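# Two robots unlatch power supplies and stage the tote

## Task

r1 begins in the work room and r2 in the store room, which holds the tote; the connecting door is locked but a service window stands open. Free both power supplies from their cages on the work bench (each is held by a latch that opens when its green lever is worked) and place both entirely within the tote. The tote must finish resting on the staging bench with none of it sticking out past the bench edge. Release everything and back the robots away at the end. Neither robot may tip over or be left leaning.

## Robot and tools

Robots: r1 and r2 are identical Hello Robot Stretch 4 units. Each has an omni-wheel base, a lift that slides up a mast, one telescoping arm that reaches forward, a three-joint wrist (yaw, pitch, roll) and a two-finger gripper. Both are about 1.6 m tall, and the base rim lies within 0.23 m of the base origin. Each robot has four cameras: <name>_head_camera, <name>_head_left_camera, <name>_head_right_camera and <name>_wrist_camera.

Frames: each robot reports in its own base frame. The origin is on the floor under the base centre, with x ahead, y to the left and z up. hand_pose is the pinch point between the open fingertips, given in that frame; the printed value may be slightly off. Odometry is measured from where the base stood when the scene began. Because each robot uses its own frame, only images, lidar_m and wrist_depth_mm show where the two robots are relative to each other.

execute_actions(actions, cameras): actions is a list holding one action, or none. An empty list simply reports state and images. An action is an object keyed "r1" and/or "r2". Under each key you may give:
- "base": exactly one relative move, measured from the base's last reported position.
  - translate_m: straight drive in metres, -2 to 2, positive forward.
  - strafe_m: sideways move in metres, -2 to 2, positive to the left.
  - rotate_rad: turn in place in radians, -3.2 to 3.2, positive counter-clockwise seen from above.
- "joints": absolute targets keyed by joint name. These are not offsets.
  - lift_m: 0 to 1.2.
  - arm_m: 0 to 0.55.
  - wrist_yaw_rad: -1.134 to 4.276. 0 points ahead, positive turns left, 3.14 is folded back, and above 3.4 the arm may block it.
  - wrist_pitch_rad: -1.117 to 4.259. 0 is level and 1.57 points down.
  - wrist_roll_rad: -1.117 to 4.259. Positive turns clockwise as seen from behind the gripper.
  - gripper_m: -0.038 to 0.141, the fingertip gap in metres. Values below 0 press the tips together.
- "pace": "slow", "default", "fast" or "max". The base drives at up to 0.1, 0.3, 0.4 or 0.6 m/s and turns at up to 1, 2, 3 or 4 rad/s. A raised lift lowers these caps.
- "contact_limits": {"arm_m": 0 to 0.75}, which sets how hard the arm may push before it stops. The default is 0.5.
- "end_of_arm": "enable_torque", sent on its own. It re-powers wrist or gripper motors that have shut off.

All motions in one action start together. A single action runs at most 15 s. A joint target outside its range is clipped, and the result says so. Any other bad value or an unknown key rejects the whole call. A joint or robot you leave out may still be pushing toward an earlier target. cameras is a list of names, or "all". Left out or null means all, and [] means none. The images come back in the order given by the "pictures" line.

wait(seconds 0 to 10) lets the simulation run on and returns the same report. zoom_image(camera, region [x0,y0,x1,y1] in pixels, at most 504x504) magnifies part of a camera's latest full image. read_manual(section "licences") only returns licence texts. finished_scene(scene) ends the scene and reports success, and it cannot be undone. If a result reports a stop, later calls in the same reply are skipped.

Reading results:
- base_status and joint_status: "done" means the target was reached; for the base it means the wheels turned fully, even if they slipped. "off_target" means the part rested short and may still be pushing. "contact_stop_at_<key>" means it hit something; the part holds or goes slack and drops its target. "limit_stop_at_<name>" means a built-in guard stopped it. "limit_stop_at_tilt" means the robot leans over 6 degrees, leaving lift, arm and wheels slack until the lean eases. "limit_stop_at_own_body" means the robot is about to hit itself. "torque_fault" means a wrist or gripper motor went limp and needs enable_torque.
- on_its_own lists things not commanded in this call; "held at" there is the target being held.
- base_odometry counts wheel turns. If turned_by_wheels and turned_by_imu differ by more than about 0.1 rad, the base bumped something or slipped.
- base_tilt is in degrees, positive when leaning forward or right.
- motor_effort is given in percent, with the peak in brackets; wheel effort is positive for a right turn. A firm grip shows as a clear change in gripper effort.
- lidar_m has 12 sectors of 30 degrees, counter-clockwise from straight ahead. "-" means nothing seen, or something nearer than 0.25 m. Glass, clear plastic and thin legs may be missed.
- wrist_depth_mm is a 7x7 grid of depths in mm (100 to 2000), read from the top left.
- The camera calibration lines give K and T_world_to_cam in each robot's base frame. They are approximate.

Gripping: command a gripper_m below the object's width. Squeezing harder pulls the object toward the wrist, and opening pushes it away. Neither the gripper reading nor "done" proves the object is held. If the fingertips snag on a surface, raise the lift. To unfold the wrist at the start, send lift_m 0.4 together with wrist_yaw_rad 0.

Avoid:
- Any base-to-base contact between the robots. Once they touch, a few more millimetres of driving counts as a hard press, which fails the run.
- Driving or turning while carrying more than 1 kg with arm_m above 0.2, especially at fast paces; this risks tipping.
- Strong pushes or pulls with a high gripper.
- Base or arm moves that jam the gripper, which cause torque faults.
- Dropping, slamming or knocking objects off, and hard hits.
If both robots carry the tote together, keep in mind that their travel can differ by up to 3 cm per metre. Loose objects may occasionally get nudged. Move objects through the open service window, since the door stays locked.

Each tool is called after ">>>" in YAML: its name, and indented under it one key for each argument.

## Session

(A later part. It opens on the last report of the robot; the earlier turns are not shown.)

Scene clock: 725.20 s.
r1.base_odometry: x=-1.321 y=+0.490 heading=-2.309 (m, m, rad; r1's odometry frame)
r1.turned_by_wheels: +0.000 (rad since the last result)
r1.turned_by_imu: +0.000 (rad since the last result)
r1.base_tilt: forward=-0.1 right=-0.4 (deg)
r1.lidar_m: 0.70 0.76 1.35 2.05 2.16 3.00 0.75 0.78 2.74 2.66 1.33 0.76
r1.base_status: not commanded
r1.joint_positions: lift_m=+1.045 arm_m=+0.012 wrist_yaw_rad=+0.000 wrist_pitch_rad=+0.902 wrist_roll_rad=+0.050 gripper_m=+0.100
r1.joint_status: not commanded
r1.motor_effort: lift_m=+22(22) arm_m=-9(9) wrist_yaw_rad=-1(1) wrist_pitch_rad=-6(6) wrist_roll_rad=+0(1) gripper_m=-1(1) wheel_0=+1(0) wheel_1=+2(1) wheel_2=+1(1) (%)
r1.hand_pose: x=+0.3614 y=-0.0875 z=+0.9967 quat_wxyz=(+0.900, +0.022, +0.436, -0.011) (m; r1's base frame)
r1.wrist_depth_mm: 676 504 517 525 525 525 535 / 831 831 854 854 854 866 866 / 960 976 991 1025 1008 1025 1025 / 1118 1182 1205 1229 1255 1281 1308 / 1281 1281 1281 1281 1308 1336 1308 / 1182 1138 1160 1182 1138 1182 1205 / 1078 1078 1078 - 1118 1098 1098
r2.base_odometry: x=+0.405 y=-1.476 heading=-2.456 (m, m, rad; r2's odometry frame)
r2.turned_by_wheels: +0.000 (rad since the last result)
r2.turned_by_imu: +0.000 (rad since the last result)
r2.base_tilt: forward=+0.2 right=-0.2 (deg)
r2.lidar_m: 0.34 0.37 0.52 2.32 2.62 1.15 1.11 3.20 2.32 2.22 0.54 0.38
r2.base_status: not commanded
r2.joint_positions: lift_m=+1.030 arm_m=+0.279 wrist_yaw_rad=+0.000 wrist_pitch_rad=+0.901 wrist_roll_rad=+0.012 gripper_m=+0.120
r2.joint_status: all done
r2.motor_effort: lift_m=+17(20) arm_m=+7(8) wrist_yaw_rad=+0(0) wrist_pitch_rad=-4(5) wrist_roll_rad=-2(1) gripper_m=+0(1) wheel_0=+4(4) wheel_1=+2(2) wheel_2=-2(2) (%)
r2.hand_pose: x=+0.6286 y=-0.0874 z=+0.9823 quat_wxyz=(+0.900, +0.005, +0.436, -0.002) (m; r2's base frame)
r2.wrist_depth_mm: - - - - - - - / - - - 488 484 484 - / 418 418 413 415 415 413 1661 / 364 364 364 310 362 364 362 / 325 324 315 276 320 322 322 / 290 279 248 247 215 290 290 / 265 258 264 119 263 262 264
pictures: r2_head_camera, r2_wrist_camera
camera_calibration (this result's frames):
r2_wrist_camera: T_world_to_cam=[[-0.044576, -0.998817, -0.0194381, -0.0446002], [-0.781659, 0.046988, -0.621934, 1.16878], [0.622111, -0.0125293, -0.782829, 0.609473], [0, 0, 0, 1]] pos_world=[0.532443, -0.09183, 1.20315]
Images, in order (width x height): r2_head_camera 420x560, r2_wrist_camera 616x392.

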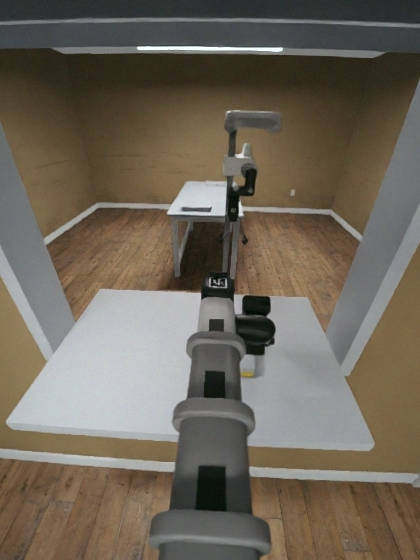

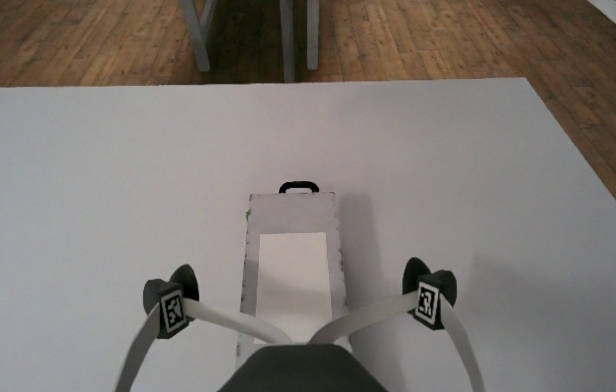

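>>> execute_actions:
  actions:
    - {"r2":{"base":{"strafe_m":0.005},"joints":{"lift_m":1.0,"gripper_m":0.105},"pace":"slow"}}
  cameras: ["r2_wrist_camera"]

>>> execute_actions:
  actions:
    - {"r2":{"joints":{"lift_m":0.989,"gripper_m":0.085},"pace":"slow"}}
  cameras: ["r2_wrist_camera"]

Scene clock: 726.53 s.
r1.base_odometry: x=-1.321 y=+0.490 heading=-2.309 (m, m, rad; r1's odometry frame)
r1.turned_by_wheels: +0.000 (rad since the last result)
r1.turned_by_imu: +0.000 (rad since the last result)
r1.base_tilt: forward=+0.0 right=-0.4 (deg)
r1.lidar_m: 0.70 0.76 1.32 2.07 2.16 2.97 0.74 0.80 2.75 2.68 1.33 0.73
r1.base_status: not commanded
r1.joint_positions: lift_m=+1.045 arm_m=+0.012 wrist_yaw_rad=+0.000 wrist_pitch_rad=+0.902 wrist_roll_rad=+0.050 gripper_m=+0.100
r1.joint_status: not commanded
r1.motor_effort: lift_m=+22(22) arm_m=-9(9) wrist_yaw_rad=-1(0) wrist_pitch_rad=-5(5) wrist_roll_rad=+2(0) gripper_m=+0(0) wheel_0=+0(1) wheel_1=+1(1) wheel_2=+1(1) (%)
r1.hand_pose: x=+0.3614 y=-0.0875 z=+0.9967 quat_wxyz=(+0.900, +0.022, +0.436, -0.011) (m; r1's base frame)
r1.wrist_depth_mm: 676 504 517 521 525 530 539 / 809 820 842 854 854 878 866 / 960 976 991 1008 1025 1025 1025 / 1160 1205 1160 1205 1229 1255 1308 / 1281 1281 1281 1308 1308 1336 1336 / 1160 1160 1138 1160 1160 1205 1182 / 1060 1098 1118 - 1118 1098 1098
r2.base_odometry: x=+0.408 y=-1.480 heading=-2.456 (m, m, rad; r2's odometry frame)
r2.turned_by_wheels: +0.000 (rad since the last result)
r2.turned_by_imu: +0.000 (rad since the last result)
r2.base_tilt: forward=+0.1 right=-0.2 (deg)
r2.lidar_m: 0.36 0.37 0.52 2.31 2.59 1.15 1.12 3.17 2.31 2.23 0.51 0.38
r2.base_status: done
r2.joint_positions: lift_m=+1.000 arm_m=+0.279 wrist_yaw_rad=+0.000 wrist_pitch_rad=+0.901 wrist_roll_rad=+0.012 gripper_m=+0.105
r2.joint_status: all done
r2.motor_effort: lift_m=+17(17) arm_m=+8(8) wrist_yaw_rad=-1(0) wrist_pitch_rad=-3(4) wrist_roll_rad=-1(2) gripper_m=-2(1) wheel_0=-5(6) wheel_1=+4(6) wheel_2=+0(0) (%)
r2.hand_pose: x=+0.6286 y=-0.0874 z=+0.9523 quat_wxyz=(+0.900, +0.005, +0.436, -0.002) (m; r2's base frame)
r2.wrist_depth_mm: - - - - - - - / 433 433 433 436 430 433 1921 / 370 370 370 370 370 368 368 / 324 324 324 272 325 322 324 / 289 287 281 241 287 287 286 / 259 259 214 217 206 258 258 / 236 231 236 123 235 230 236
pictures: r2_wrist_camera
camera_calibration (this result's frames):
r2_wrist_camera: T_world_to_cam=[[-0.0445755, -0.998817, -0.019438, -0.045183], [-0.781659, 0.0469876, -0.621934, 1.15015], [0.622111, -0.0125291, -0.782829, 0.586014], [0, 0, 0, 1]] pos_world=[0.532444, -0.09183, 1.17319]
Images, in order (width x height): r2_wrist_camera 616x392.

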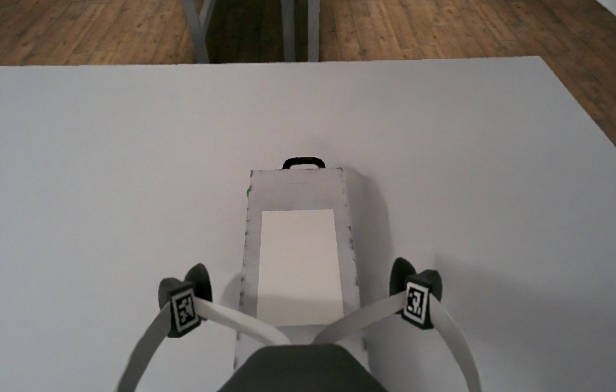

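Scene clock: 727.80 s.
r1.base_odometry: x=-1.321 y=+0.490 heading=-2.309 (m, m, rad; r1's odometry frame)
r1.turned_by_wheels: +0.000 (rad since the last result)
r1.turned_by_imu: +0.000 (rad since the last result)
r1.base_tilt: forward=-0.1 right=-0.3 (deg)
r1.lidar_m: 0.71 0.77 1.33 2.07 2.17 2.97 0.76 0.79 2.71 2.68 1.35 0.76
r1.base_status: not commanded
r1.joint_positions: lift_m=+1.045 arm_m=+0.012 wrist_yaw_rad=+0.000 wrist_pitch_rad=+0.902 wrist_roll_rad=+0.050 gripper_m=+0.100
r1.joint_status: not commanded
r1.motor_effort: lift_m=+22(22) arm_m=-9(9) wrist_yaw_rad=-1(1) wrist_pitch_rad=-5(6) wrist_roll_rad=-3(0) gripper_m=+0(1) wheel_0=+1(1) wheel_1=+1(1) wheel_2=+1(1) (%)
r1.hand_pose: x=+0.3614 y=-0.0875 z=+0.9967 quat_wxyz=(+0.900, +0.022, +0.436, -0.011) (m; r1's base frame)
r1.wrist_depth_mm: 683 508 517 525 530 525 539 / 820 831 842 842 854 866 866 / 946 991 991 991 1008 1025 1060 / 1160 1182 1229 1229 1229 1229 1255 / 1255 1281 1336 1281 1281 1308 1308 / 1160 1138 1138 1182 1160 1205 1205 / 1078 1098 1098 - 1118 1118 1118
r2.base_odometry: x=+0.408 y=-1.480 heading=-2.456 (m, m, rad; r2's odometry frame)
r2.turned_by_wheels: +0.000 (rad since the last result)
r2.turned_by_imu: +0.000 (rad since the last result)
r2.base_tilt: forward=+0.2 right=-0.2 (deg)
r2.lidar_m: 0.35 0.37 0.53 2.35 2.61 1.15 1.09 3.20 2.31 2.22 0.55 0.38
r2.base_status: not commanded
r2.joint_positions: lift_m=+0.989 arm_m=+0.279 wrist_yaw_rad=+0.000 wrist_pitch_rad=+0.901 wrist_roll_rad=+0.012 gripper_m=+0.085
r2.joint_status: all done
r2.motor_effort: lift_m=+17(16) arm_m=+7(8) wrist_yaw_rad=+0(0) wrist_pitch_rad=-4(4) wrist_roll_rad=-3(0) gripper_m=+0(1) wheel_0=-5(5) wheel_1=+4(4) wheel_2=+0(0) (%)
r2.hand_pose: x=+0.6286 y=-0.0874 z=+0.9413 quat_wxyz=(+0.900, +0.005, +0.436, -0.002) (m; r2's base frame)
r2.wrist_depth_mm: - - - - - - - / 415 415 415 413 415 413 442 / 355 353 355 353 355 353 353 / 310 310 303 257 309 309 309 / 276 274 270 229 273 274 274 / 248 248 198 206 197 248 247 / 226 221 221 122 224 220 224
pictures: r2_wrist_camera
camera_calibration (this result's frames):
r2_wrist_camera: T_world_to_cam=[[-0.0445756, -0.998817, -0.0194381, -0.0453967], [-0.781659, 0.0469877, -0.621934, 1.14331], [0.622111, -0.0125291, -0.782829, 0.577399], [0, 0, 0, 1]] pos_world=[0.532444, -0.09183, 1.16218]
Images, in order (width x height): r2_wrist_camera 616x392.

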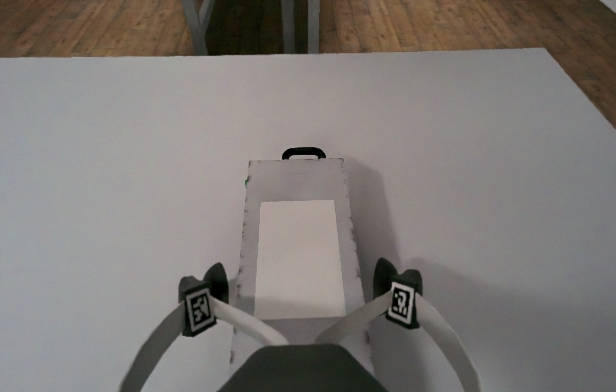

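>>> execute_actions:
  actions:
    - {"r2":{"joints":{"lift_m":0.986,"gripper_m":0.0}}}
  cameras: ["r2_wrist_camera"]

>>> execute_actions:
  actions:
    - {"r2":{"joints":{"lift_m":1.02},"pace":"slow"}}
  cameras: ["r2_wrist_camera"]

Scene clock: 729.53 s.
r1.base_odometry: x=-1.321 y=+0.490 heading=-2.309 (m, m, rad; r1's odometry frame)
r1.turned_by_wheels: +0.000 (rad since the last result)
r1.turned_by_imu: +0.000 (rad since the last result)
r1.base_tilt: forward=-0.1 right=-0.3 (deg)
r1.lidar_m: 0.71 0.74 1.34 2.05 2.16 2.95 0.74 0.82 2.75 2.67 1.37 0.74
r1.base_status: not commanded
r1.joint_positions: lift_m=+1.045 arm_m=+0.012 wrist_yaw_rad=+0.000 wrist_pitch_rad=+0.902 wrist_roll_rad=+0.050 gripper_m=+0.100
r1.joint_status: not commanded
r1.motor_effort: lift_m=+22(23) arm_m=-9(9) wrist_yaw_rad=-1(1) wrist_pitch_rad=-5(5) wrist_roll_rad=+0(0) gripper_m=-1(0) wheel_0=+1(1) wheel_1=+1(1) wheel_2=+1(1) (%)
r1.hand_pose: x=+0.3614 y=-0.0875 z=+0.9967 quat_wxyz=(+0.900, +0.022, +0.436, -0.011) (m; r1's base frame)
r1.wrist_depth_mm: 691 504 517 521 530 525 535 / 809 831 831 854 878 866 878 / 976 1008 1008 991 1025 1025 1008 / 1182 1182 1182 1205 1229 1281 1281 / 1308 1281 1308 1255 1281 1308 1308 / 1160 1138 1138 1160 1160 1160 1182 / 1098 1060 1098 - 1118 1098 1098
r2.base_odometry: x=+0.408 y=-1.480 heading=-2.456 (m, m, rad; r2's odometry frame)
r2.turned_by_wheels: +0.000 (rad since the last result)
r2.turned_by_imu: +0.000 (rad since the last result)
r2.base_tilt: forward=+0.2 right=-0.2 (deg)
r2.lidar_m: 0.35 0.38 0.51 2.31 2.61 1.18 1.09 3.19 2.31 2.22 0.54 0.37
r2.base_status: not commanded
r2.joint_positions: lift_m=+0.986 arm_m=+0.279 wrist_yaw_rad=+0.000 wrist_pitch_rad=+0.907 wrist_roll_rad=+0.012 gripper_m=+0.001
r2.joint_status: all done
r2.motor_effort: lift_m=+20(20) arm_m=+7(7) wrist_yaw_rad=-1(3) wrist_pitch_rad=-21(22) wrist_roll_rad=+1(3) gripper_m=-24(23) wheel_0=-5(5) wheel_1=+4(4) wheel_2=+0(0) (%)
r2.hand_pose: x=+0.6274 y=-0.0873 z=+0.9370 quat_wxyz=(+0.899, +0.005, +0.438, -0.002) (m; r2's base frame)
r2.wrist_depth_mm: - - - - - - - / 399 397 397 397 397 394 407 / 343 342 340 340 340 338 338 / 301 300 293 236 298 297 297 / 267 266 259 208 265 265 265 / 241 240 186 186 182 239 239 / 219 211 211 141 213 212 218
pictures: r2_wrist_camera
camera_calibration (this result's frames):
r2_wrist_camera: T_world_to_cam=[[-0.0443846, -0.998831, -0.0191701, -0.0458518], [-0.785375, 0.046746, -0.617252, 1.1376], [0.617426, -0.0123407, -0.786532, 0.581168], [0, 0, 0, 1]] pos_world=[0.532583, -0.0918046, 1.15842]
Images, in order (width x height): r2_wrist_camera 616x392.

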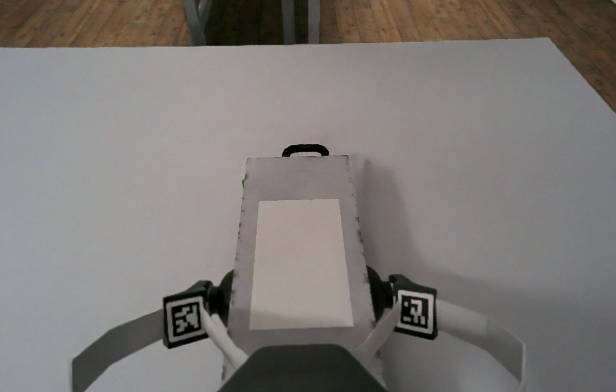

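Scene clock: 730.63 s.
r1.base_odometry: x=-1.321 y=+0.490 heading=-2.309 (m, m, rad; r1's odometry frame)
r1.turned_by_wheels: +0.000 (rad since the last result)
r1.turned_by_imu: +0.000 (rad since the last result)
r1.base_tilt: forward=-0.1 right=-0.4 (deg)
r1.lidar_m: 0.69 0.73 1.36 2.06 2.16 2.98 0.72 0.78 2.76 2.67 1.35 0.78
r1.base_status: not commanded
r1.joint_positions: lift_m=+1.045 arm_m=+0.012 wrist_yaw_rad=+0.000 wrist_pitch_rad=+0.902 wrist_roll_rad=+0.050 gripper_m=+0.100
r1.joint_status: not commanded
r1.motor_effort: lift_m=+22(23) arm_m=-9(9) wrist_yaw_rad=-1(0) wrist_pitch_rad=-6(5) wrist_roll_rad=-1(1) gripper_m=-1(1) wheel_0=+1(1) wheel_1=+1(1) wheel_2=+1(1) (%)
r1.hand_pose: x=+0.3614 y=-0.0875 z=+0.9967 quat_wxyz=(+0.900, +0.022, +0.436, -0.011) (m; r1's base frame)
r1.wrist_depth_mm: 691 508 525 521 525 525 530 / 809 842 842 854 866 854 866 / 960 991 991 1008 1008 1025 1025 / 1160 1205 1205 1255 1205 1255 1281 / 1281 1281 1308 1308 1308 1336 1336 / 1182 1160 1138 1182 1182 1205 1229 / 1078 1078 1078 - 1098 1098 1098
r2.base_odometry: x=+0.408 y=-1.480 heading=-2.456 (m, m, rad; r2's odometry frame)
r2.turned_by_wheels: +0.000 (rad since the last result)
r2.turned_by_imu: +0.000 (rad since the last result)
r2.base_tilt: forward=+0.1 right=-0.2 (deg)
r2.lidar_m: 0.34 0.38 0.51 2.35 2.57 1.15 1.10 3.22 2.35 2.24 0.53 0.37
r2.base_status: not commanded
r2.joint_positions: lift_m=+1.019 arm_m=+0.279 wrist_yaw_rad=+0.000 wrist_pitch_rad=+0.907 wrist_roll_rad=+0.012 gripper_m=+0.001
r2.joint_status: all done
r2.motor_effort: lift_m=+27(26) arm_m=+7(6) wrist_yaw_rad=-1(1) wrist_pitch_rad=-22(22) wrist_roll_rad=-2(2) gripper_m=-25(24) wheel_0=-5(5) wheel_1=+4(4) wheel_2=+0(0) (%)
r2.hand_pose: x=+0.6274 y=-0.0873 z=+0.9704 quat_wxyz=(+0.899, +0.005, +0.438, -0.002) (m; r2's base frame)
r2.wrist_depth_mm: - - - - - - - / 455 455 455 455 455 452 1983 / 392 392 389 389 392 387 394 / 342 343 334 236 340 338 340 / 306 304 298 208 304 303 303 / 276 276 186 186 181 273 274 / 251 241 240 141 245 243 249
pictures: r2_wrist_camera
camera_calibration (this result's frames):
r2_wrist_camera: T_world_to_cam=[[-0.0443848, -0.998831, -0.0191695, -0.0452116], [-0.785385, 0.046746, -0.617241, 1.15823], [0.617415, -0.0123406, -0.786541, 0.607474], [0, 0, 0, 1]] pos_world=[0.532583, -0.0918046, 1.19184]
Images, in order (width x height): r2_wrist_camera 616x392.

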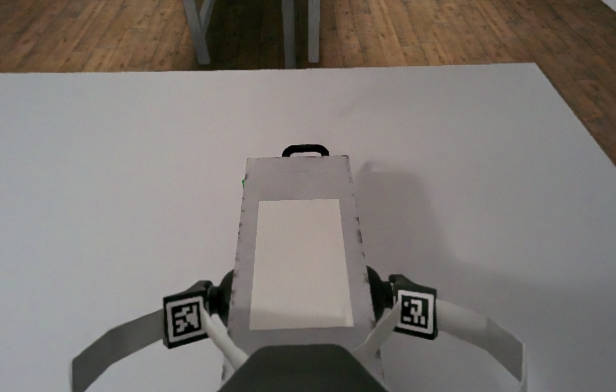

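>>> execute_actions:
  actions:
    - {"r2":{"base":{"translate_m":-0.2},"joints":{"arm_m":0.03}}}
  cameras: ["r2_wrist_camera"]

>>> execute_actions:
  actions:
    - {"r2":{"base":{"strafe_m":-0.67}}}
  cameras: ["r2_head_camera"]

Scene clock: 732.83 s.
r1.base_odometry: x=-1.321 y=+0.490 heading=-2.309 (m, m, rad; r1's odometry frame)
r1.turned_by_wheels: +0.000 (rad since the last result)
r1.turned_by_imu: +0.000 (rad since the last result)
r1.base_tilt: forward=+0.0 right=-0.4 (deg)
r1.lidar_m: 0.70 0.75 1.33 2.06 2.17 3.00 0.75 0.82 2.74 2.68 1.34 0.75
r1.base_status: not commanded
r1.joint_positions: lift_m=+1.045 arm_m=+0.012 wrist_yaw_rad=+0.000 wrist_pitch_rad=+0.902 wrist_roll_rad=+0.050 gripper_m=+0.100
r1.joint_status: not commanded
r1.motor_effort: lift_m=+23(23) arm_m=-9(9) wrist_yaw_rad=-1(1) wrist_pitch_rad=-7(5) wrist_roll_rad=-2(1) gripper_m=-2(0) wheel_0=+1(1) wheel_1=+2(1) wheel_2=+1(1) (%)
r1.hand_pose: x=+0.3614 y=-0.0875 z=+0.9967 quat_wxyz=(+0.900, +0.022, +0.436, -0.011) (m; r1's base frame)
r1.wrist_depth_mm: 676 504 521 517 530 525 539 / 820 820 854 842 854 866 854 / 960 960 976 991 1008 1008 1025 / 1160 1182 1182 1205 1255 1229 1336 / 1281 1308 1308 1308 1308 1308 1308 / 1138 1160 1160 1182 1160 1205 1182 / 1078 1098 1118 - 1118 1098 1118
r2.base_odometry: x=+0.562 y=-1.353 heading=-2.456 (m, m, rad; r2's odometry frame)
r2.turned_by_wheels: +0.000 (rad since the last result)
r2.turned_by_imu: +0.000 (rad since the last result)
r2.base_tilt: forward=+0.1 right=-0.2 (deg)
r2.lidar_m: 0.45 0.59 1.14 2.50 2.59 0.97 0.88 3.19 2.33 2.20 1.14 0.58
r2.base_status: done
r2.joint_positions: lift_m=+1.019 arm_m=+0.031 wrist_yaw_rad=+0.000 wrist_pitch_rad=+0.907 wrist_roll_rad=+0.012 gripper_m=+0.001
r2.joint_status: all done
r2.motor_effort: lift_m=+26(27) arm_m=-7(9) wrist_yaw_rad=+1(2) wrist_pitch_rad=-22(23) wrist_roll_rad=-2(1) gripper_m=-24(25) wheel_0=-3(8) wheel_1=-3(7) wheel_2=+1(13) (%)
r2.hand_pose: x=+0.3798 y=-0.0875 z=+0.9704 quat_wxyz=(+0.899, +0.005, +0.438, -0.003) (m; r2's base frame)
r2.wrist_depth_mm: 544 549 549 549 549 535 544 / 459 459 459 459 459 455 603 / 407 407 404 404 410 415 676 / 809 809 788 236 842 866 866 / 991 1008 960 208 1008 1060 1098 / 1182 1182 186 186 182 1229 1229 / 1138 1078 1078 141 1098 1078 1118
pictures: r2_wrist_camera
camera_calibration (this result's frames):
r2_wrist_camera: T_world_to_cam=[[-0.0450641, -0.9988, -0.0191612, -0.0560712], [-0.785467, 0.0472774, -0.617095, 0.963656], [0.61726, -0.0127583, -0.786656, 0.760483], [0, 0, 0, 1]] pos_world=[0.284977, -0.0918606, 1.19183]
Images, in order (width x height): r2_wrist_camera 616x392.

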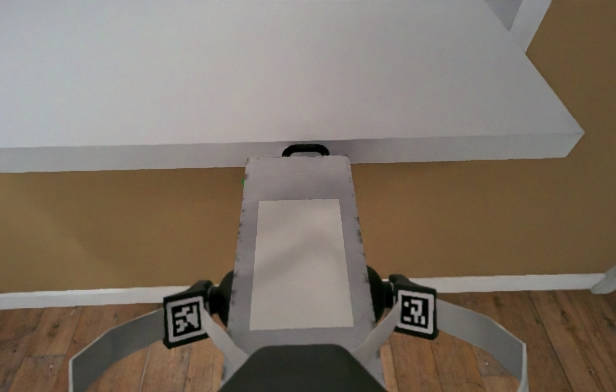

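Scene clock: 736.40 s.
r1.base_odometry: x=-1.321 y=+0.490 heading=-2.309 (m, m, rad; r1's odometry frame)
r1.turned_by_wheels: +0.000 (rad since the last result)
r1.turned_by_imu: +0.000 (rad since the last result)
r1.base_tilt: forward=+0.1 right=-0.4 (deg)
r1.lidar_m: 0.69 0.75 1.31 2.06 2.19 2.98 0.77 0.81 2.74 2.66 1.36 0.74
r1.base_status: not commanded
r1.joint_positions: lift_m=+1.045 arm_m=+0.012 wrist_yaw_rad=+0.000 wrist_pitch_rad=+0.902 wrist_roll_rad=+0.050 gripper_m=+0.100
r1.joint_status: not commanded
r1.motor_effort: lift_m=+22(23) arm_m=-9(9) wrist_yaw_rad=-1(0) wrist_pitch_rad=-6(5) wrist_roll_rad=+0(1) gripper_m=-2(1) wheel_0=+1(1) wheel_1=+1(1) wheel_2=+1(1) (%)
r1.hand_pose: x=+0.3614 y=-0.0875 z=+0.9967 quat_wxyz=(+0.900, +0.022, +0.436, -0.011) (m; r1's base frame)
r1.wrist_depth_mm: 683 508 517 521 530 535 530 / 809 820 842 854 854 866 866 / 960 991 976 1008 991 1008 1042 / 1182 1160 1182 1229 1229 1281 1281 / 1255 1308 1308 1281 1281 1336 1308 / 1138 1160 1138 1160 1160 1229 1205 / 1098 1098 1078 - 1118 1098 1118
r2.base_odometry: x=+0.138 y=-0.835 heading=-2.456 (m, m, rad; r2's odometry frame)
r2.turned_by_wheels: +0.000 (rad since the last result)
r2.turned_by_imu: +0.001 (rad since the last result)
r2.base_tilt: forward=+0.1 right=-0.2 (deg)
r2.lidar_m: 0.45 0.63 0.82 3.10 1.29 1.03 1.78 2.25 1.64 1.54 1.09 0.82
r2.base_status: done
r2.joint_positions: lift_m=+1.020 arm_m=+0.031 wrist_yaw_rad=+0.000 wrist_pitch_rad=+0.907 wrist_roll_rad=+0.012 gripper_m=+0.001
r2.joint_status: not commanded
r2.motor_effort: lift_m=+26(27) arm_m=-7(8) wrist_yaw_rad=+0(1) wrist_pitch_rad=-22(21) wrist_roll_rad=-2(1) gripper_m=-25(25) wheel_0=+1(13) wheel_1=+0(9) wheel_2=+0(1) (%)
r2.hand_pose: x=+0.3799 y=-0.0874 z=+0.9705 quat_wxyz=(+0.899, +0.005, +0.438, -0.003) (m; r2's base frame)
r2.wrist_depth_mm: 521 521 521 530 530 535 517 / 544 591 597 603 603 597 603 / 676 683 691 661 715 691 699 / 809 809 788 236 842 820 831 / 991 991 960 208 991 1025 1042 / 1160 1182 186 186 182 1182 1229 / 1118 1078 1060 140 1098 1060 1118
pictures: r2_head_camera
Images, in order (width x height): r2_head_camera 420x560.

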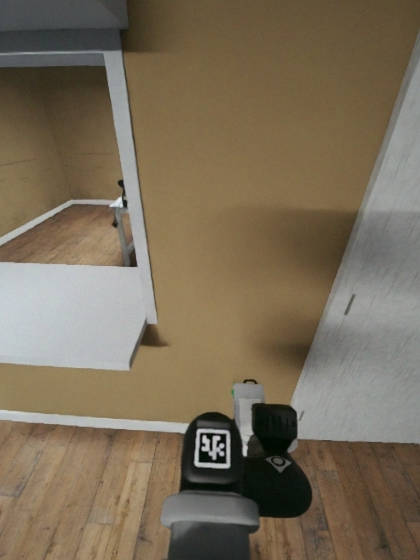

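>>> execute_actions:
  actions:
    - {"r2":{"base":{"translate_m":-1.52}}}
  cameras: ["r2_head_left_camera"]

Scene clock: 743.10 s.
r1.base_odometry: x=-1.321 y=+0.490 heading=-2.309 (m, m, rad; r1's odometry frame)
r1.turned_by_wheels: +0.000 (rad since the last result)
r1.turned_by_imu: +0.001 (rad since the last result)
r1.base_tilt: forward=-0.1 right=-0.4 (deg)
r1.lidar_m: 0.70 0.76 1.32 2.05 2.17 3.00 0.75 0.80 2.75 2.68 1.37 0.74
r1.base_status: not commanded
r1.joint_positions: lift_m=+1.045 arm_m=+0.012 wrist_yaw_rad=+0.000 wrist_pitch_rad=+0.902 wrist_roll_rad=+0.050 gripper_m=+0.100
r1.joint_status: not commanded
r1.motor_effort: lift_m=+22(23) arm_m=-9(9) wrist_yaw_rad=+0(0) wrist_pitch_rad=-5(4) wrist_roll_rad=+0(1) gripper_m=+0(1) wheel_0=+1(1) wheel_1=+1(1) wheel_2=+1(1) (%)
r1.hand_pose: x=+0.3614 y=-0.0875 z=+0.9967 quat_wxyz=(+0.900, +0.022, +0.436, -0.011) (m; r1's base frame)
r1.wrist_depth_mm: 683 508 521 525 525 530 535 / 809 831 831 854 854 854 878 / 946 960 991 991 1008 1042 1025 / 1138 1182 1205 1205 1205 1255 1255 / 1255 1308 1308 1255 1336 1308 1308 / 1205 1160 1138 1182 1160 1205 1229 / 1098 1078 1118 - 1118 1098 1118
r2.base_odometry: x=+1.315 y=+0.128 heading=-2.456 (m, m, rad; r2's odometry frame)
r2.turned_by_wheels: +0.000 (rad since the last result)
r2.turned_by_imu: -0.001 (rad since the last result)
r2.base_tilt: forward=+0.1 right=-0.2 (deg)
r2.lidar_m: 0.43 0.59 0.43 0.40 0.45 0.60 1.99 2.10 1.61 1.55 1.62 2.21
r2.base_status: done
r2.joint_positions: lift_m=+1.020 arm_m=+0.031 wrist_yaw_rad=+0.000 wrist_pitch_rad=+0.907 wrist_roll_rad=+0.012 gripper_m=+0.001
r2.joint_status: not commanded
r2.motor_effort: lift_m=+26(26) arm_m=-7(7) wrist_yaw_rad=+0(1) wrist_pitch_rad=-21(21) wrist_roll_rad=-3(2) gripper_m=-25(24) wheel_0=-3(9) wheel_1=-3(6) wheel_2=+2(11) (%)
r2.hand_pose: x=+0.3799 y=-0.0874 z=+0.9705 quat_wxyz=(+0.899, +0.005, +0.438, -0.003) (m; r2's base frame)
r2.wrist_depth_mm: - - - - - - 1983 / - - - - - - 1921 / 1756 1756 1756 1756 1756 1708 1756 / 1537 1537 1499 236 1576 1537 1537 / 1397 1366 1336 208 1366 1336 1336 / 1229 1229 185 186 181 1205 1229 / 809 1060 1078 141 1098 1098 1118
pictures: r2_head_left_camera
Images, in order (width x height): r2_head_left_camera 420x672.

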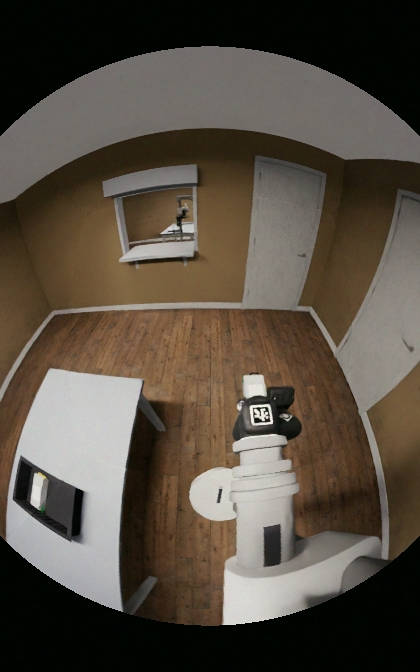

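>>> execute_actions:
  actions:
    - {"r2":{"base":{"rotate_rad":1.569},"joints":{"wrist_yaw_rad":1.6},"pace":"slow"}}
  cameras: ["r2_wrist_camera"]

>>> execute_actions:
  actions:
    - {"r2":{"base":{"translate_m":0.115},"joints":{"arm_m":0.18}}}
  cameras: ["r2_head_camera","r2_wrist_camera"]

Scene clock: 746.07 s.
r1.base_odometry: x=-1.321 y=+0.490 heading=-2.309 (m, m, rad; r1's odometry frame)
r1.turned_by_wheels: +0.000 (rad since the last result)
r1.turned_by_imu: +0.000 (rad since the last result)
r1.base_tilt: forward=+0.0 right=-0.4 (deg)
r1.lidar_m: 0.70 0.75 1.31 2.05 2.19 3.00 0.75 0.79 2.77 2.67 1.34 0.75
r1.base_status: not commanded
r1.joint_positions: lift_m=+1.045 arm_m=+0.012 wrist_yaw_rad=+0.000 wrist_pitch_rad=+0.902 wrist_roll_rad=+0.050 gripper_m=+0.100
r1.joint_status: not commanded
r1.motor_effort: lift_m=+22(23) arm_m=-9(9) wrist_yaw_rad=-1(1) wrist_pitch_rad=-5(5) wrist_roll_rad=-1(1) gripper_m=+1(2) wheel_0=+1(1) wheel_1=+1(1) wheel_2=+1(1) (%)
r1.hand_pose: x=+0.3614 y=-0.0875 z=+0.9967 quat_wxyz=(+0.900, +0.022, +0.436, -0.011) (m; r1's base frame)
r1.wrist_depth_mm: 691 504 521 517 535 525 530 / 809 831 831 854 866 854 854 / 960 991 976 1008 1008 1025 1008 / 1160 1182 1205 1229 1255 1255 1281 / 1281 1281 1308 1281 1255 1308 1308 / 1160 1182 1160 1182 1138 1182 1205 / 1098 1098 1098 - 1118 1098 1098
r2.base_odometry: x=+1.315 y=+0.128 heading=-0.888 (m, m, rad; r2's odometry frame)
r2.turned_by_wheels: +1.568 (rad since the last result)
r2.turned_by_imu: +1.583 (rad since the last result)
r2.base_tilt: forward=+0.1 right=-0.2 (deg)
r2.lidar_m: 0.42 0.33 0.32 1.99 2.06 1.65 1.55 1.62 2.22 2.11 0.61 0.42
r2.base_status: done
r2.joint_positions: lift_m=+1.020 arm_m=+0.031 wrist_yaw_rad=+1.600 wrist_pitch_rad=+0.907 wrist_roll_rad=+0.012 gripper_m=+0.001
r2.joint_status: all done
r2.motor_effort: lift_m=+26(26) arm_m=-8(7) wrist_yaw_rad=+0(10) wrist_pitch_rad=-20(22) wrist_roll_rad=-3(1) gripper_m=-24(25) wheel_0=-5(9) wheel_1=-3(7) wheel_2=-3(7) (%)
r2.hand_pose: x=+0.2844 y=+0.1802 z=+0.9705 quat_wxyz=(+0.628, -0.311, +0.309, +0.643) (m; r2's base frame)
r2.wrist_depth_mm: 1983 1983 1983 1921 866 866 842 / - - - - 741 723 715 / 1708 1756 1756 1756 647 615 615 / 1537 1576 1499 236 574 539 535 / 1397 1397 1366 208 504 477 477 / 1229 1229 186 186 182 433 427 / 1138 1078 1078 140 1078 384 392
pictures: r2_wrist_camera
camera_calibration (this result's frames):
r2_wrist_camera: T_world_to_cam=[[0.999692, -0.0157646, -0.0191854, -0.267266], [-0.0242481, -0.786245, -0.617439, 0.810213], [-0.0053508, 0.617714, -0.786385, 0.886088], [0, 0, 0, 1]] pos_world=[0.291571, 0.085464, 1.19194]
Images, in order (width x height): r2_wrist_camera 616x392.

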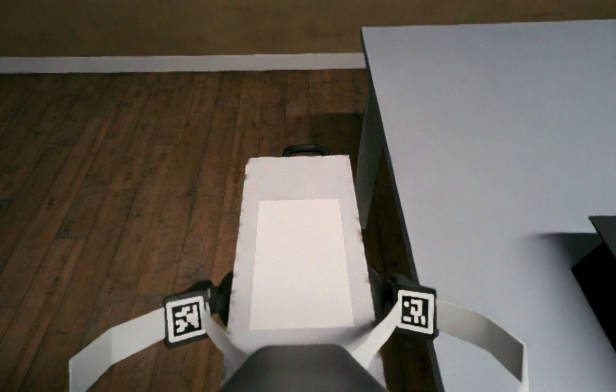

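Scene clock: 747.70 s.
r1.base_odometry: x=-1.321 y=+0.490 heading=-2.309 (m, m, rad; r1's odometry frame)
r1.turned_by_wheels: +0.000 (rad since the last result)
r1.turned_by_imu: +0.000 (rad since the last result)
r1.base_tilt: forward=+0.0 right=-0.3 (deg)
r1.lidar_m: 0.71 0.75 1.33 2.07 2.17 2.98 0.75 0.79 2.77 2.68 1.32 0.75
r1.base_status: not commanded
r1.joint_positions: lift_m=+1.045 arm_m=+0.012 wrist_yaw_rad=+0.000 wrist_pitch_rad=+0.902 wrist_roll_rad=+0.050 gripper_m=+0.100
r1.joint_status: not commanded
r1.motor_effort: lift_m=+23(23) arm_m=-9(9) wrist_yaw_rad=-1(1) wrist_pitch_rad=-6(5) wrist_roll_rad=-1(1) gripper_m=-1(1) wheel_0=+1(1) wheel_1=+1(1) wheel_2=+1(1) (%)
r1.hand_pose: x=+0.3614 y=-0.0875 z=+0.9967 quat_wxyz=(+0.900, +0.022, +0.436, -0.011) (m; r1's base frame)
r1.wrist_depth_mm: 683 504 512 530 525 525 535 / 820 842 854 854 866 866 854 / 960 976 960 1008 1025 1008 1025 / 1160 1205 1229 1229 1229 1229 1308 / 1255 1281 1336 1281 1281 1308 1308 / 1205 1160 1118 1138 1138 1182 1205 / 1098 1098 1098 - 1118 1118 1118
r2.base_odometry: x=+1.387 y=+0.038 heading=-0.887 (m, m, rad; r2's odometry frame)
r2.turned_by_wheels: +0.000 (rad since the last result)
r2.turned_by_imu: +0.001 (rad since the last result)
r2.base_tilt: forward=+0.2 right=-0.3 (deg)
r2.lidar_m: 0.28 0.32 0.44 1.99 2.05 1.77 1.68 1.73 2.38 2.09 0.47 0.31
r2.base_status: done
r2.joint_positions: lift_m=+1.020 arm_m=+0.179 wrist_yaw_rad=+1.600 wrist_pitch_rad=+0.907 wrist_roll_rad=+0.012 gripper_m=+0.001
r2.joint_status: all done
r2.motor_effort: lift_m=+26(26) arm_m=+7(9) wrist_yaw_rad=+1(3) wrist_pitch_rad=-21(22) wrist_roll_rad=-3(2) gripper_m=-24(26) wheel_0=+3(7) wheel_1=+3(7) wheel_2=-1(11) (%)
r2.hand_pose: x=+0.4319 y=+0.1802 z=+0.9705 quat_wxyz=(+0.628, -0.311, +0.309, +0.643) (m; r2's base frame)
r2.wrist_depth_mm: 1921 1921 1983 866 878 854 1863 / - - 1983 723 723 715 707 / 1756 1756 1708 621 621 615 609 / 1576 1499 1464 236 535 539 539 / 1366 1397 496 208 404 430 418 / 1229 1229 186 185 181 427 410 / 1138 1078 384 141 382 379 384
pictures: r2_head_camera, r2_wrist_camera
camera_calibration (this result's frames):
r2_wrist_camera: T_world_to_cam=[[0.999689, -0.0159166, -0.0191773, -0.414701], [-0.0243617, -0.786354, -0.617295, 0.813656], [-0.00525489, 0.617571, -0.786498, 0.886978], [0, 0, 0, 1]] pos_world=[0.439055, 0.0854497, 1.19192]
Images, in order (width x height): r2_head_camera 420x560, r2_wrist_camera 616x392.

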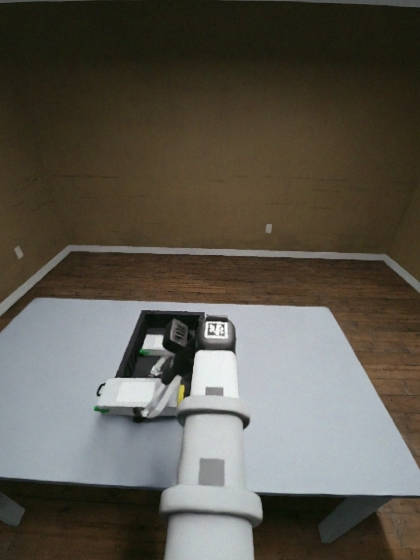

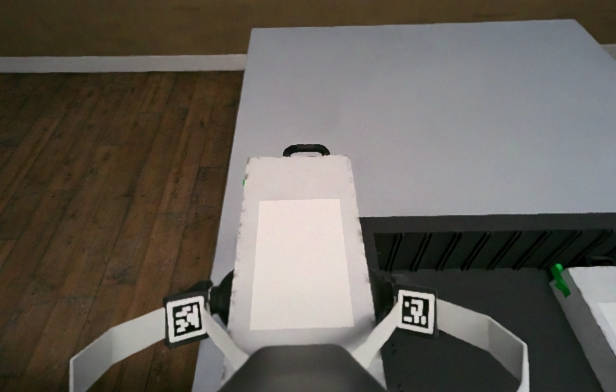

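>>> execute_actions:
  actions:
    - {"r2":{"joints":{"arm_m":0.365,"lift_m":0.97}}}
  cameras: []

>>> execute_actions:
  actions:
    - {"r2":{"joints":{"lift_m":0.935},"pace":"slow"}}
  cameras: ["r2_head_camera","r2_wrist_camera"]

Scene clock: 749.53 s.
r1.base_odometry: x=-1.321 y=+0.490 heading=-2.309 (m, m, rad; r1's odometry frame)
r1.turned_by_wheels: +0.000 (rad since the last result)
r1.turned_by_imu: +0.000 (rad since the last result)
r1.base_tilt: forward=+0.0 right=-0.4 (deg)
r1.lidar_m: 0.69 0.75 1.33 2.05 2.17 2.98 0.75 0.79 2.73 2.68 1.32 0.74
r1.base_status: not commanded
r1.joint_positions: lift_m=+1.045 arm_m=+0.012 wrist_yaw_rad=+0.000 wrist_pitch_rad=+0.902 wrist_roll_rad=+0.050 gripper_m=+0.100
r1.joint_status: not commanded
r1.motor_effort: lift_m=+22(23) arm_m=-9(9) wrist_yaw_rad=-3(0) wrist_pitch_rad=-5(5) wrist_roll_rad=+2(2) gripper_m=+1(1) wheel_0=+1(1) wheel_1=+1(2) wheel_2=+1(1) (%)
r1.hand_pose: x=+0.3614 y=-0.0875 z=+0.9967 quat_wxyz=(+0.900, +0.022, +0.436, -0.011) (m; r1's base frame)
r1.wrist_depth_mm: 691 504 517 521 530 530 530 / 809 831 842 842 854 854 878 / 960 960 976 991 1008 1008 1042 / 1160 1182 1182 1205 1229 1281 1255 / 1255 1281 1281 1308 1308 1308 1281 / 1182 1160 1160 1160 1160 1205 1205 / 1098 1078 1118 - 1138 1078 1078
r2.base_odometry: x=+1.387 y=+0.038 heading=-0.887 (m, m, rad; r2's odometry frame)
r2.turned_by_wheels: +0.000 (rad since the last result)
r2.turned_by_imu: +0.000 (rad since the last result)
r2.base_tilt: forward=+0.1 right=-0.2 (deg)
r2.lidar_m: 0.29 0.32 0.42 1.99 2.08 1.77 1.65 1.73 2.37 2.09 0.45 0.31
r2.base_status: not commanded
r2.joint_positions: lift_m=+0.970 arm_m=+0.364 wrist_yaw_rad=+1.600 wrist_pitch_rad=+0.907 wrist_roll_rad=+0.012 gripper_m=+0.001
r2.joint_status: all done
r2.motor_effort: lift_m=+20(23) arm_m=+8(8) wrist_yaw_rad=+1(1) wrist_pitch_rad=-21(21) wrist_roll_rad=-1(2) gripper_m=-25(23) wheel_0=+3(3) wheel_1=+3(3) wheel_2=-1(2) (%)
r2.hand_pose: x=+0.6168 y=+0.1802 z=+0.9209 quat_wxyz=(+0.628, -0.311, +0.309, +0.643) (m; r2's base frame)
r2.wrist_depth_mm: 1983 1921 768 768 750 750 1983 / 1983 676 634 634 627 627 1808 / 1708 549 549 544 544 539 535 / 1499 477 364 236 375 368 366 / 449 418 355 208 389 392 370 / 387 370 186 185 181 342 364 / 349 259 325 141 330 297 342
pictures: none
No camera images: the call's "cameras" was empty. Leave "cameras" out to get every camera's image.

Scene clock: 750.67 s.
r1.base_odometry: x=-1.321 y=+0.490 heading=-2.309 (m, m, rad; r1's odometry frame)
r1.turned_by_wheels: +0.000 (rad since the last result)
r1.turned_by_imu: +0.000 (rad since the last result)
r1.base_tilt: forward=+0.0 right=-0.3 (deg)
r1.lidar_m: 0.71 0.75 1.34 2.06 2.16 2.98 0.76 0.82 2.73 2.68 1.36 0.75
r1.base_status: not commanded
r1.joint_positions: lift_m=+1.045 arm_m=+0.012 wrist_yaw_rad=+0.000 wrist_pitch_rad=+0.902 wrist_roll_rad=+0.050 gripper_m=+0.100
r1.joint_status: not commanded
r1.motor_effort: lift_m=+22(23) arm_m=-9(9) wrist_yaw_rad=-2(1) wrist_pitch_rad=-5(7) wrist_roll_rad=+0(1) gripper_m=-1(1) wheel_0=+1(1) wheel_1=+1(1) wheel_2=+1(1) (%)
r1.hand_pose: x=+0.3614 y=-0.0875 z=+0.9967 quat_wxyz=(+0.900, +0.022, +0.436, -0.011) (m; r1's base frame)
r1.wrist_depth_mm: 683 508 517 525 525 530 530 / 820 820 842 831 866 866 866 / 976 960 991 1008 1008 1042 1042 / 1138 1205 1182 1229 1255 1255 1281 / 1281 1255 1308 1308 1308 1281 1308 / 1182 1160 1138 1182 1160 1182 1205 / 1078 1078 1098 - 1098 1098 1118
r2.base_odometry: x=+1.387 y=+0.038 heading=-0.887 (m, m, rad; r2's odometry frame)
r2.turned_by_wheels: +0.000 (rad since the last result)
r2.turned_by_imu: +0.000 (rad since the last result)
r2.base_tilt: forward=+0.2 right=-0.2 (deg)
r2.lidar_m: 0.29 0.29 0.42 1.97 2.07 1.76 1.67 1.72 2.34 2.10 0.46 0.32
r2.base_status: not commanded
r2.joint_positions: lift_m=+0.935 arm_m=+0.364 wrist_yaw_rad=+1.600 wrist_pitch_rad=+0.907 wrist_roll_rad=+0.012 gripper_m=+0.001
r2.joint_status: all done
r2.motor_effort: lift_m=+20(20) arm_m=+7(7) wrist_yaw_rad=+0(0) wrist_pitch_rad=-22(21) wrist_roll_rad=-2(1) gripper_m=-25(24) wheel_0=+3(3) wheel_1=+3(3) wheel_2=-2(1) (%)
r2.hand_pose: x=+0.6168 y=+0.1802 z=+0.8860 quat_wxyz=(+0.628, -0.311, +0.309, +0.643) (m; r2's base frame)
r2.wrist_depth_mm: 1983 1921 691 683 683 683 1921 / 1921 597 580 574 574 564 569 / 1618 496 492 492 492 484 484 / 1366 424 332 236 347 347 342 / 389 366 355 208 362 340 364 / 347 259 186 185 182 298 338 / 315 228 303 141 304 267 301
pictures: r2_head_camera, r2_wrist_camera
camera_calibration (this result's frames):
r2_wrist_camera: T_world_to_cam=[[0.999691, -0.0158008, -0.0191755, -0.601215], [-0.0242693, -0.78638, -0.617266, 0.765912], [-0.00532596, 0.617541, -0.786521, 0.821547], [0, 0, 0, 1]] pos_world=[0.623993, 0.0854599, 1.10741]
Images, in order (width x height): r2_head_camera 420x560, r2_wrist_camera 616x392.

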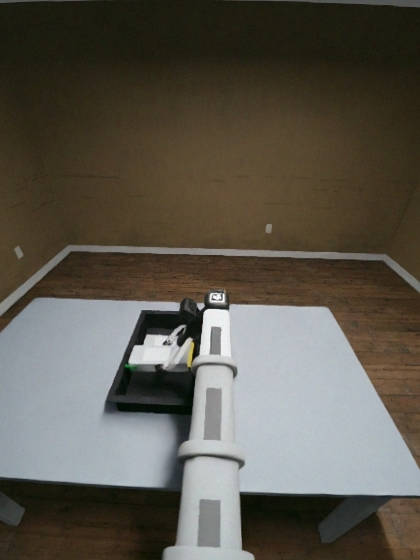

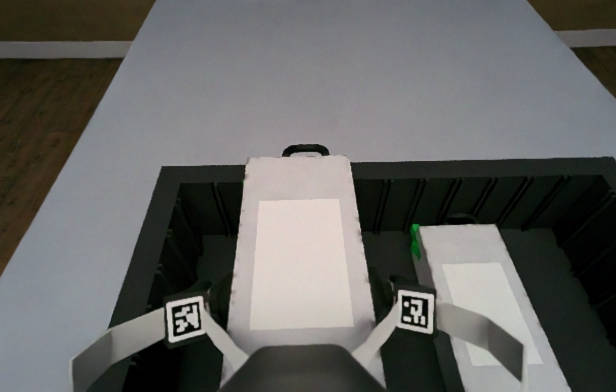

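>>> execute_actions:
  actions:
    - {"r2":{"joints":{"lift_m":0.885},"pace":"slow"}}
  cameras: ["r2_wrist_camera"]

Scene clock: 752.10 s.
r1.base_odometry: x=-1.321 y=+0.490 heading=-2.309 (m, m, rad; r1's odometry frame)
r1.turned_by_wheels: +0.000 (rad since the last result)
r1.turned_by_imu: +0.000 (rad since the last result)
r1.base_tilt: forward=-0.1 right=-0.3 (deg)
r1.lidar_m: 0.71 0.77 1.32 2.07 2.15 2.98 0.76 0.81 2.72 2.69 1.37 0.73
r1.base_status: not commanded
r1.joint_positions: lift_m=+1.045 arm_m=+0.012 wrist_yaw_rad=+0.000 wrist_pitch_rad=+0.902 wrist_roll_rad=+0.050 gripper_m=+0.100
r1.joint_status: not commanded
r1.motor_effort: lift_m=+22(22) arm_m=-9(9) wrist_yaw_rad=+0(0) wrist_pitch_rad=-5(7) wrist_roll_rad=-1(1) gripper_m=+0(2) wheel_0=+0(1) wheel_1=+1(1) wheel_2=+1(1) (%)
r1.hand_pose: x=+0.3614 y=-0.0875 z=+0.9967 quat_wxyz=(+0.900, +0.022, +0.436, -0.011) (m; r1's base frame)
r1.wrist_depth_mm: 683 504 517 530 535 525 530 / 809 831 842 831 854 866 878 / 960 976 1008 991 1008 1042 1008 / 1182 1182 1182 1229 1255 1229 1255 / 1281 1255 1281 1308 1308 1281 1308 / 1182 1138 1160 1138 1138 1182 1160 / 1060 1078 1118 - 1118 1118 1098
r2.base_odometry: x=+1.387 y=+0.038 heading=-0.887 (m, m, rad; r2's odometry frame)
r2.turned_by_wheels: +0.000 (rad since the last result)
r2.turned_by_imu: +0.000 (rad since the last result)
r2.base_tilt: forward=+0.2 right=-0.2 (deg)
r2.lidar_m: 0.28 0.32 0.42 1.99 2.04 1.74 1.66 1.70 2.37 2.07 0.47 0.34
r2.base_status: not commanded
r2.joint_positions: lift_m=+0.885 arm_m=+0.364 wrist_yaw_rad=+1.600 wrist_pitch_rad=+0.907 wrist_roll_rad=+0.012 gripper_m=+0.001
r2.joint_status: all done
r2.motor_effort: lift_m=+20(21) arm_m=+7(7) wrist_yaw_rad=+0(0) wrist_pitch_rad=-21(21) wrist_roll_rad=-2(3) gripper_m=-26(24) wheel_0=+3(3) wheel_1=+3(3) wheel_2=-1(1) (%)
r2.hand_pose: x=+0.6168 y=+0.1802 z=+0.8359 quat_wxyz=(+0.628, -0.311, +0.309, +0.643) (m; r2's base frame)
r2.wrist_depth_mm: 1983 609 591 591 580 574 569 / 1808 492 488 488 484 484 480 / 449 410 297 293 301 301 300 / 370 277 329 236 334 309 340 / 327 236 315 208 314 274 310 / 290 206 186 186 182 246 247 / 191 220 255 141 258 230 225
pictures: r2_wrist_camera
camera_calibration (this result's frames):
r2_wrist_camera: T_world_to_cam=[[0.999691, -0.0158009, -0.0191755, -0.602178], [-0.0242694, -0.786381, -0.617265, 0.735039], [-0.00532587, 0.61754, -0.786522, 0.78221], [0, 0, 0, 1]] pos_world=[0.623997, 0.0854599, 1.05739]
Images, in order (width x height): r2_wrist_camera 616x392.

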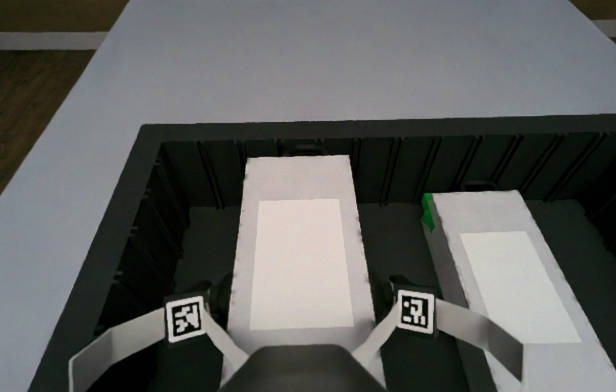

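>>> execute_actions:
  actions:
    - {"r2":{"joints":{"lift_m":0.85},"pace":"slow"}}
  cameras: ["r2_wrist_camera"]

Scene clock: 753.30 s.
r1.base_odometry: x=-1.321 y=+0.490 heading=-2.309 (m, m, rad; r1's odometry frame)
r1.turned_by_wheels: +0.000 (rad since the last result)
r1.turned_by_imu: +0.000 (rad since the last result)
r1.base_tilt: forward=+0.0 right=-0.4 (deg)
r1.lidar_m: 0.69 0.77 1.33 2.06 2.14 2.97 0.73 0.81 2.74 2.66 1.35 0.75
r1.base_status: not commanded
r1.joint_positions: lift_m=+1.045 arm_m=+0.012 wrist_yaw_rad=+0.000 wrist_pitch_rad=+0.902 wrist_roll_rad=+0.050 gripper_m=+0.100
r1.joint_status: not commanded
r1.motor_effort: lift_m=+22(23) arm_m=-9(9) wrist_yaw_rad=-1(0) wrist_pitch_rad=-5(6) wrist_roll_rad=-1(2) gripper_m=+0(3) wheel_0=+1(1) wheel_1=+1(1) wheel_2=+1(1) (%)
r1.hand_pose: x=+0.3614 y=-0.0875 z=+0.9967 quat_wxyz=(+0.900, +0.022, +0.436, -0.011) (m; r1's base frame)
r1.wrist_depth_mm: 683 504 512 517 525 525 535 / 820 820 842 854 854 842 854 / 976 976 976 991 1008 1008 1025 / 1160 1160 1182 1229 1255 1281 1281 / 1255 1255 1255 1255 1281 1281 1281 / 1160 1138 1160 1160 1160 1205 1182 / 1098 1078 1098 - 1138 1098 1118
r2.base_odometry: x=+1.387 y=+0.038 heading=-0.887 (m, m, rad; r2's odometry frame)
r2.turned_by_wheels: +0.000 (rad since the last result)
r2.turned_by_imu: +0.000 (rad since the last result)
r2.base_tilt: forward=+0.1 right=-0.2 (deg)
r2.lidar_m: 0.29 0.31 0.44 1.99 2.07 1.75 1.66 1.73 2.39 2.11 0.43 0.33
r2.base_status: not commanded
r2.joint_positions: lift_m=+0.850 arm_m=+0.364 wrist_yaw_rad=+1.600 wrist_pitch_rad=+0.907 wrist_roll_rad=+0.012 gripper_m=+0.001
r2.joint_status: all done
r2.motor_effort: lift_m=+20(20) arm_m=+8(8) wrist_yaw_rad=+1(0) wrist_pitch_rad=-21(22) wrist_roll_rad=-2(2) gripper_m=-24(24) wheel_0=+3(3) wheel_1=+3(3) wheel_2=-1(1) (%)
r2.hand_pose: x=+0.6168 y=+0.1802 z=+0.8010 quat_wxyz=(+0.628, -0.311, +0.309, +0.643) (m; r2's base frame)
r2.wrist_depth_mm: 1921 521 517 517 512 508 500 / 462 430 430 427 274 272 271 / 370 254 287 279 290 290 294 / 317 237 310 236 317 264 303 / 193 236 276 208 281 242 234 / 170 206 186 186 182 212 211 / 157 219 223 141 226 222 193
pictures: r2_wrist_camera
camera_calibration (this result's frames):
r2_wrist_camera: T_world_to_cam=[[0.999691, -0.0158011, -0.0191756, -0.602851], [-0.0242696, -0.786381, -0.617265, 0.713444], [-0.00532587, 0.61754, -0.786522, 0.754693], [0, 0, 0, 1]] pos_world=[0.623999, 0.0854599, 1.02241]
Images, in order (width x height): r2_wrist_camera 616x392.

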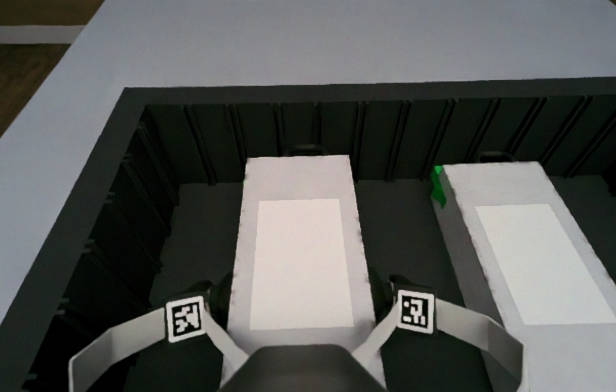

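>>> execute_actions:
  actions:
    - {"r2":{"joints":{"lift_m":0.837,"gripper_m":0.035},"pace":"slow"}}
  cameras: ["r2_wrist_camera"]

>>> execute_actions:
  actions:
    - {"r2":{"base":{"strafe_m":-0.003},"joints":{"lift_m":0.84,"gripper_m":0.088},"pace":"slow"}}
  cameras: ["r2_wrist_camera"]

Scene clock: 755.03 s.
r1.base_odometry: x=-1.321 y=+0.490 heading=-2.309 (m, m, rad; r1's odometry frame)
r1.turned_by_wheels: +0.000 (rad since the last result)
r1.turned_by_imu: +0.000 (rad since the last result)
r1.base_tilt: forward=-0.1 right=-0.4 (deg)
r1.lidar_m: 0.72 0.75 1.37 2.06 2.14 2.96 0.74 0.82 2.74 2.65 1.35 0.77
r1.base_status: not commanded
r1.joint_positions: lift_m=+1.045 arm_m=+0.012 wrist_yaw_rad=+0.000 wrist_pitch_rad=+0.902 wrist_roll_rad=+0.050 gripper_m=+0.100
r1.joint_status: not commanded
r1.motor_effort: lift_m=+22(22) arm_m=-9(9) wrist_yaw_rad=-1(1) wrist_pitch_rad=-6(5) wrist_roll_rad=-1(1) gripper_m=-1(1) wheel_0=+1(1) wheel_1=+1(1) wheel_2=+1(1) (%)
r1.hand_pose: x=+0.3614 y=-0.0875 z=+0.9967 quat_wxyz=(+0.900, +0.022, +0.436, -0.011) (m; r1's base frame)
r1.wrist_depth_mm: 683 508 517 525 530 530 535 / 809 831 854 842 878 866 866 / 960 960 1008 991 1025 1025 1042 / 1160 1205 1205 1229 1229 1255 1255 / 1281 1308 1281 1336 1308 1281 1336 / 1182 1138 1118 1182 1182 1182 1205 / 1060 1078 1138 - 1098 1098 1138
r2.base_odometry: x=+1.387 y=+0.038 heading=-0.887 (m, m, rad; r2's odometry frame)
r2.turned_by_wheels: +0.000 (rad since the last result)
r2.turned_by_imu: +0.000 (rad since the last result)
r2.base_tilt: forward=+0.1 right=-0.2 (deg)
r2.lidar_m: 0.30 0.29 0.41 1.98 2.06 1.76 1.65 1.71 2.38 2.10 0.44 0.31
r2.base_status: not commanded
r2.joint_positions: lift_m=+0.837 arm_m=+0.364 wrist_yaw_rad=+1.600 wrist_pitch_rad=+0.907 wrist_roll_rad=+0.012 gripper_m=+0.035
r2.joint_status: all done
r2.motor_effort: lift_m=+20(21) arm_m=+7(8) wrist_yaw_rad=+1(0) wrist_pitch_rad=-21(21) wrist_roll_rad=-2(1) gripper_m=-17(25) wheel_0=+3(3) wheel_1=+3(3) wheel_2=-1(1) (%)
r2.hand_pose: x=+0.6168 y=+0.1802 z=+0.7879 quat_wxyz=(+0.628, -0.311, +0.309, +0.643) (m; r2's base frame)
r2.wrist_depth_mm: 1983 492 488 488 480 473 477 / 421 264 263 262 260 259 260 / 351 238 287 279 291 278 286 / 293 237 294 246 300 253 245 / 175 236 262 216 266 229 219 / 160 220 189 193 189 211 198 / 158 198 215 120 214 204 180
pictures: r2_wrist_camera
camera_calibration (this result's frames):
r2_wrist_camera: T_world_to_cam=[[0.999691, -0.0158012, -0.0191751, -0.603103], [-0.0242693, -0.786387, -0.617257, 0.705409], [-0.00532562, 0.617532, -0.786528, 0.744472], [0, 0, 0, 1]] pos_world=[0.624001, 0.0854598, 1.0094]
Images, in order (width x height): r2_wrist_camera 616x392.

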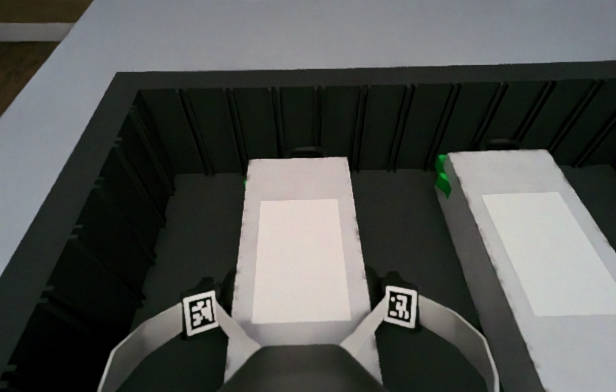

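Scene clock: 757.27 s.
r1.base_odometry: x=-1.321 y=+0.490 heading=-2.309 (m, m, rad; r1's odometry frame)
r1.turned_by_wheels: +0.000 (rad since the last result)
r1.turned_by_imu: +0.000 (rad since the last result)
r1.base_tilt: forward=+0.0 right=-0.4 (deg)
r1.lidar_m: 0.70 0.76 1.36 2.07 2.16 2.96 0.72 0.81 2.73 2.66 1.37 0.75
r1.base_status: not commanded
r1.joint_positions: lift_m=+1.045 arm_m=+0.012 wrist_yaw_rad=+0.000 wrist_pitch_rad=+0.902 wrist_roll_rad=+0.050 gripper_m=+0.100
r1.joint_status: not commanded
r1.motor_effort: lift_m=+22(22) arm_m=-9(9) wrist_yaw_rad=-1(1) wrist_pitch_rad=-5(5) wrist_roll_rad=+0(1) gripper_m=-3(1) wheel_0=+1(1) wheel_1=+1(1) wheel_2=+1(1) (%)
r1.hand_pose: x=+0.3614 y=-0.0875 z=+0.9967 quat_wxyz=(+0.900, +0.022, +0.436, -0.011) (m; r1's base frame)
r1.wrist_depth_mm: 691 508 512 525 525 525 530 / 831 820 842 854 866 866 878 / 946 991 976 991 1025 1042 1042 / 1182 1205 1205 1205 1255 1255 1308 / 1308 1281 1308 1308 1308 1336 1281 / 1160 1160 1160 1182 1138 1160 1182 / 1098 1060 1078 - 1118 1098 1098
r2.base_odometry: x=+1.385 y=+0.037 heading=-0.887 (m, m, rad; r2's odometry frame)
r2.turned_by_wheels: +0.000 (rad since the last result)
r2.turned_by_imu: +0.001 (rad since the last result)
r2.base_tilt: forward=+0.1 right=-0.2 (deg)
r2.lidar_m: 0.28 0.31 0.43 1.98 2.09 1.74 1.65 1.73 2.38 2.11 0.45 0.34
r2.base_status: done
r2.joint_positions: lift_m=+0.840 arm_m=+0.364 wrist_yaw_rad=+1.600 wrist_pitch_rad=+0.902 wrist_roll_rad=+0.012 gripper_m=+0.088
r2.joint_status: all done
r2.motor_effort: lift_m=+24(27) arm_m=+7(7) wrist_yaw_rad=+0(0) wrist_pitch_rad=-6(21) wrist_roll_rad=-2(1) gripper_m=-1(17) wheel_0=+4(6) wheel_1=-3(4) wheel_2=+0(1) (%)
r2.hand_pose: x=+0.6168 y=+0.1814 z=+0.7916 quat_wxyz=(+0.629, -0.309, +0.307, +0.644) (m; r2's base frame)
r2.wrist_depth_mm: 1863 508 508 504 504 500 496 / 439 407 265 265 267 267 270 / 362 241 290 282 293 285 296 / 307 239 309 257 309 256 270 / 181 238 270 228 274 238 227 / 165 222 198 204 198 225 204 / 159 208 220 122 223 201 186
pictures: r2_wrist_camera
camera_calibration (this result's frames):
r2_wrist_camera: T_world_to_cam=[[0.999689, -0.0156228, -0.0194136, -0.602814], [-0.0243058, -0.783098, -0.621424, 0.711326], [-0.00549438, 0.621703, -0.783234, 0.743319], [0, 0, 0, 1]] pos_world=[0.624, 0.0854964, 1.01252]
Images, in order (width x height): r2_wrist_camera 616x392.

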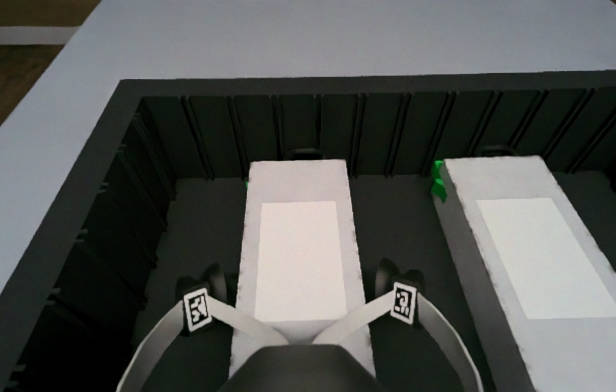

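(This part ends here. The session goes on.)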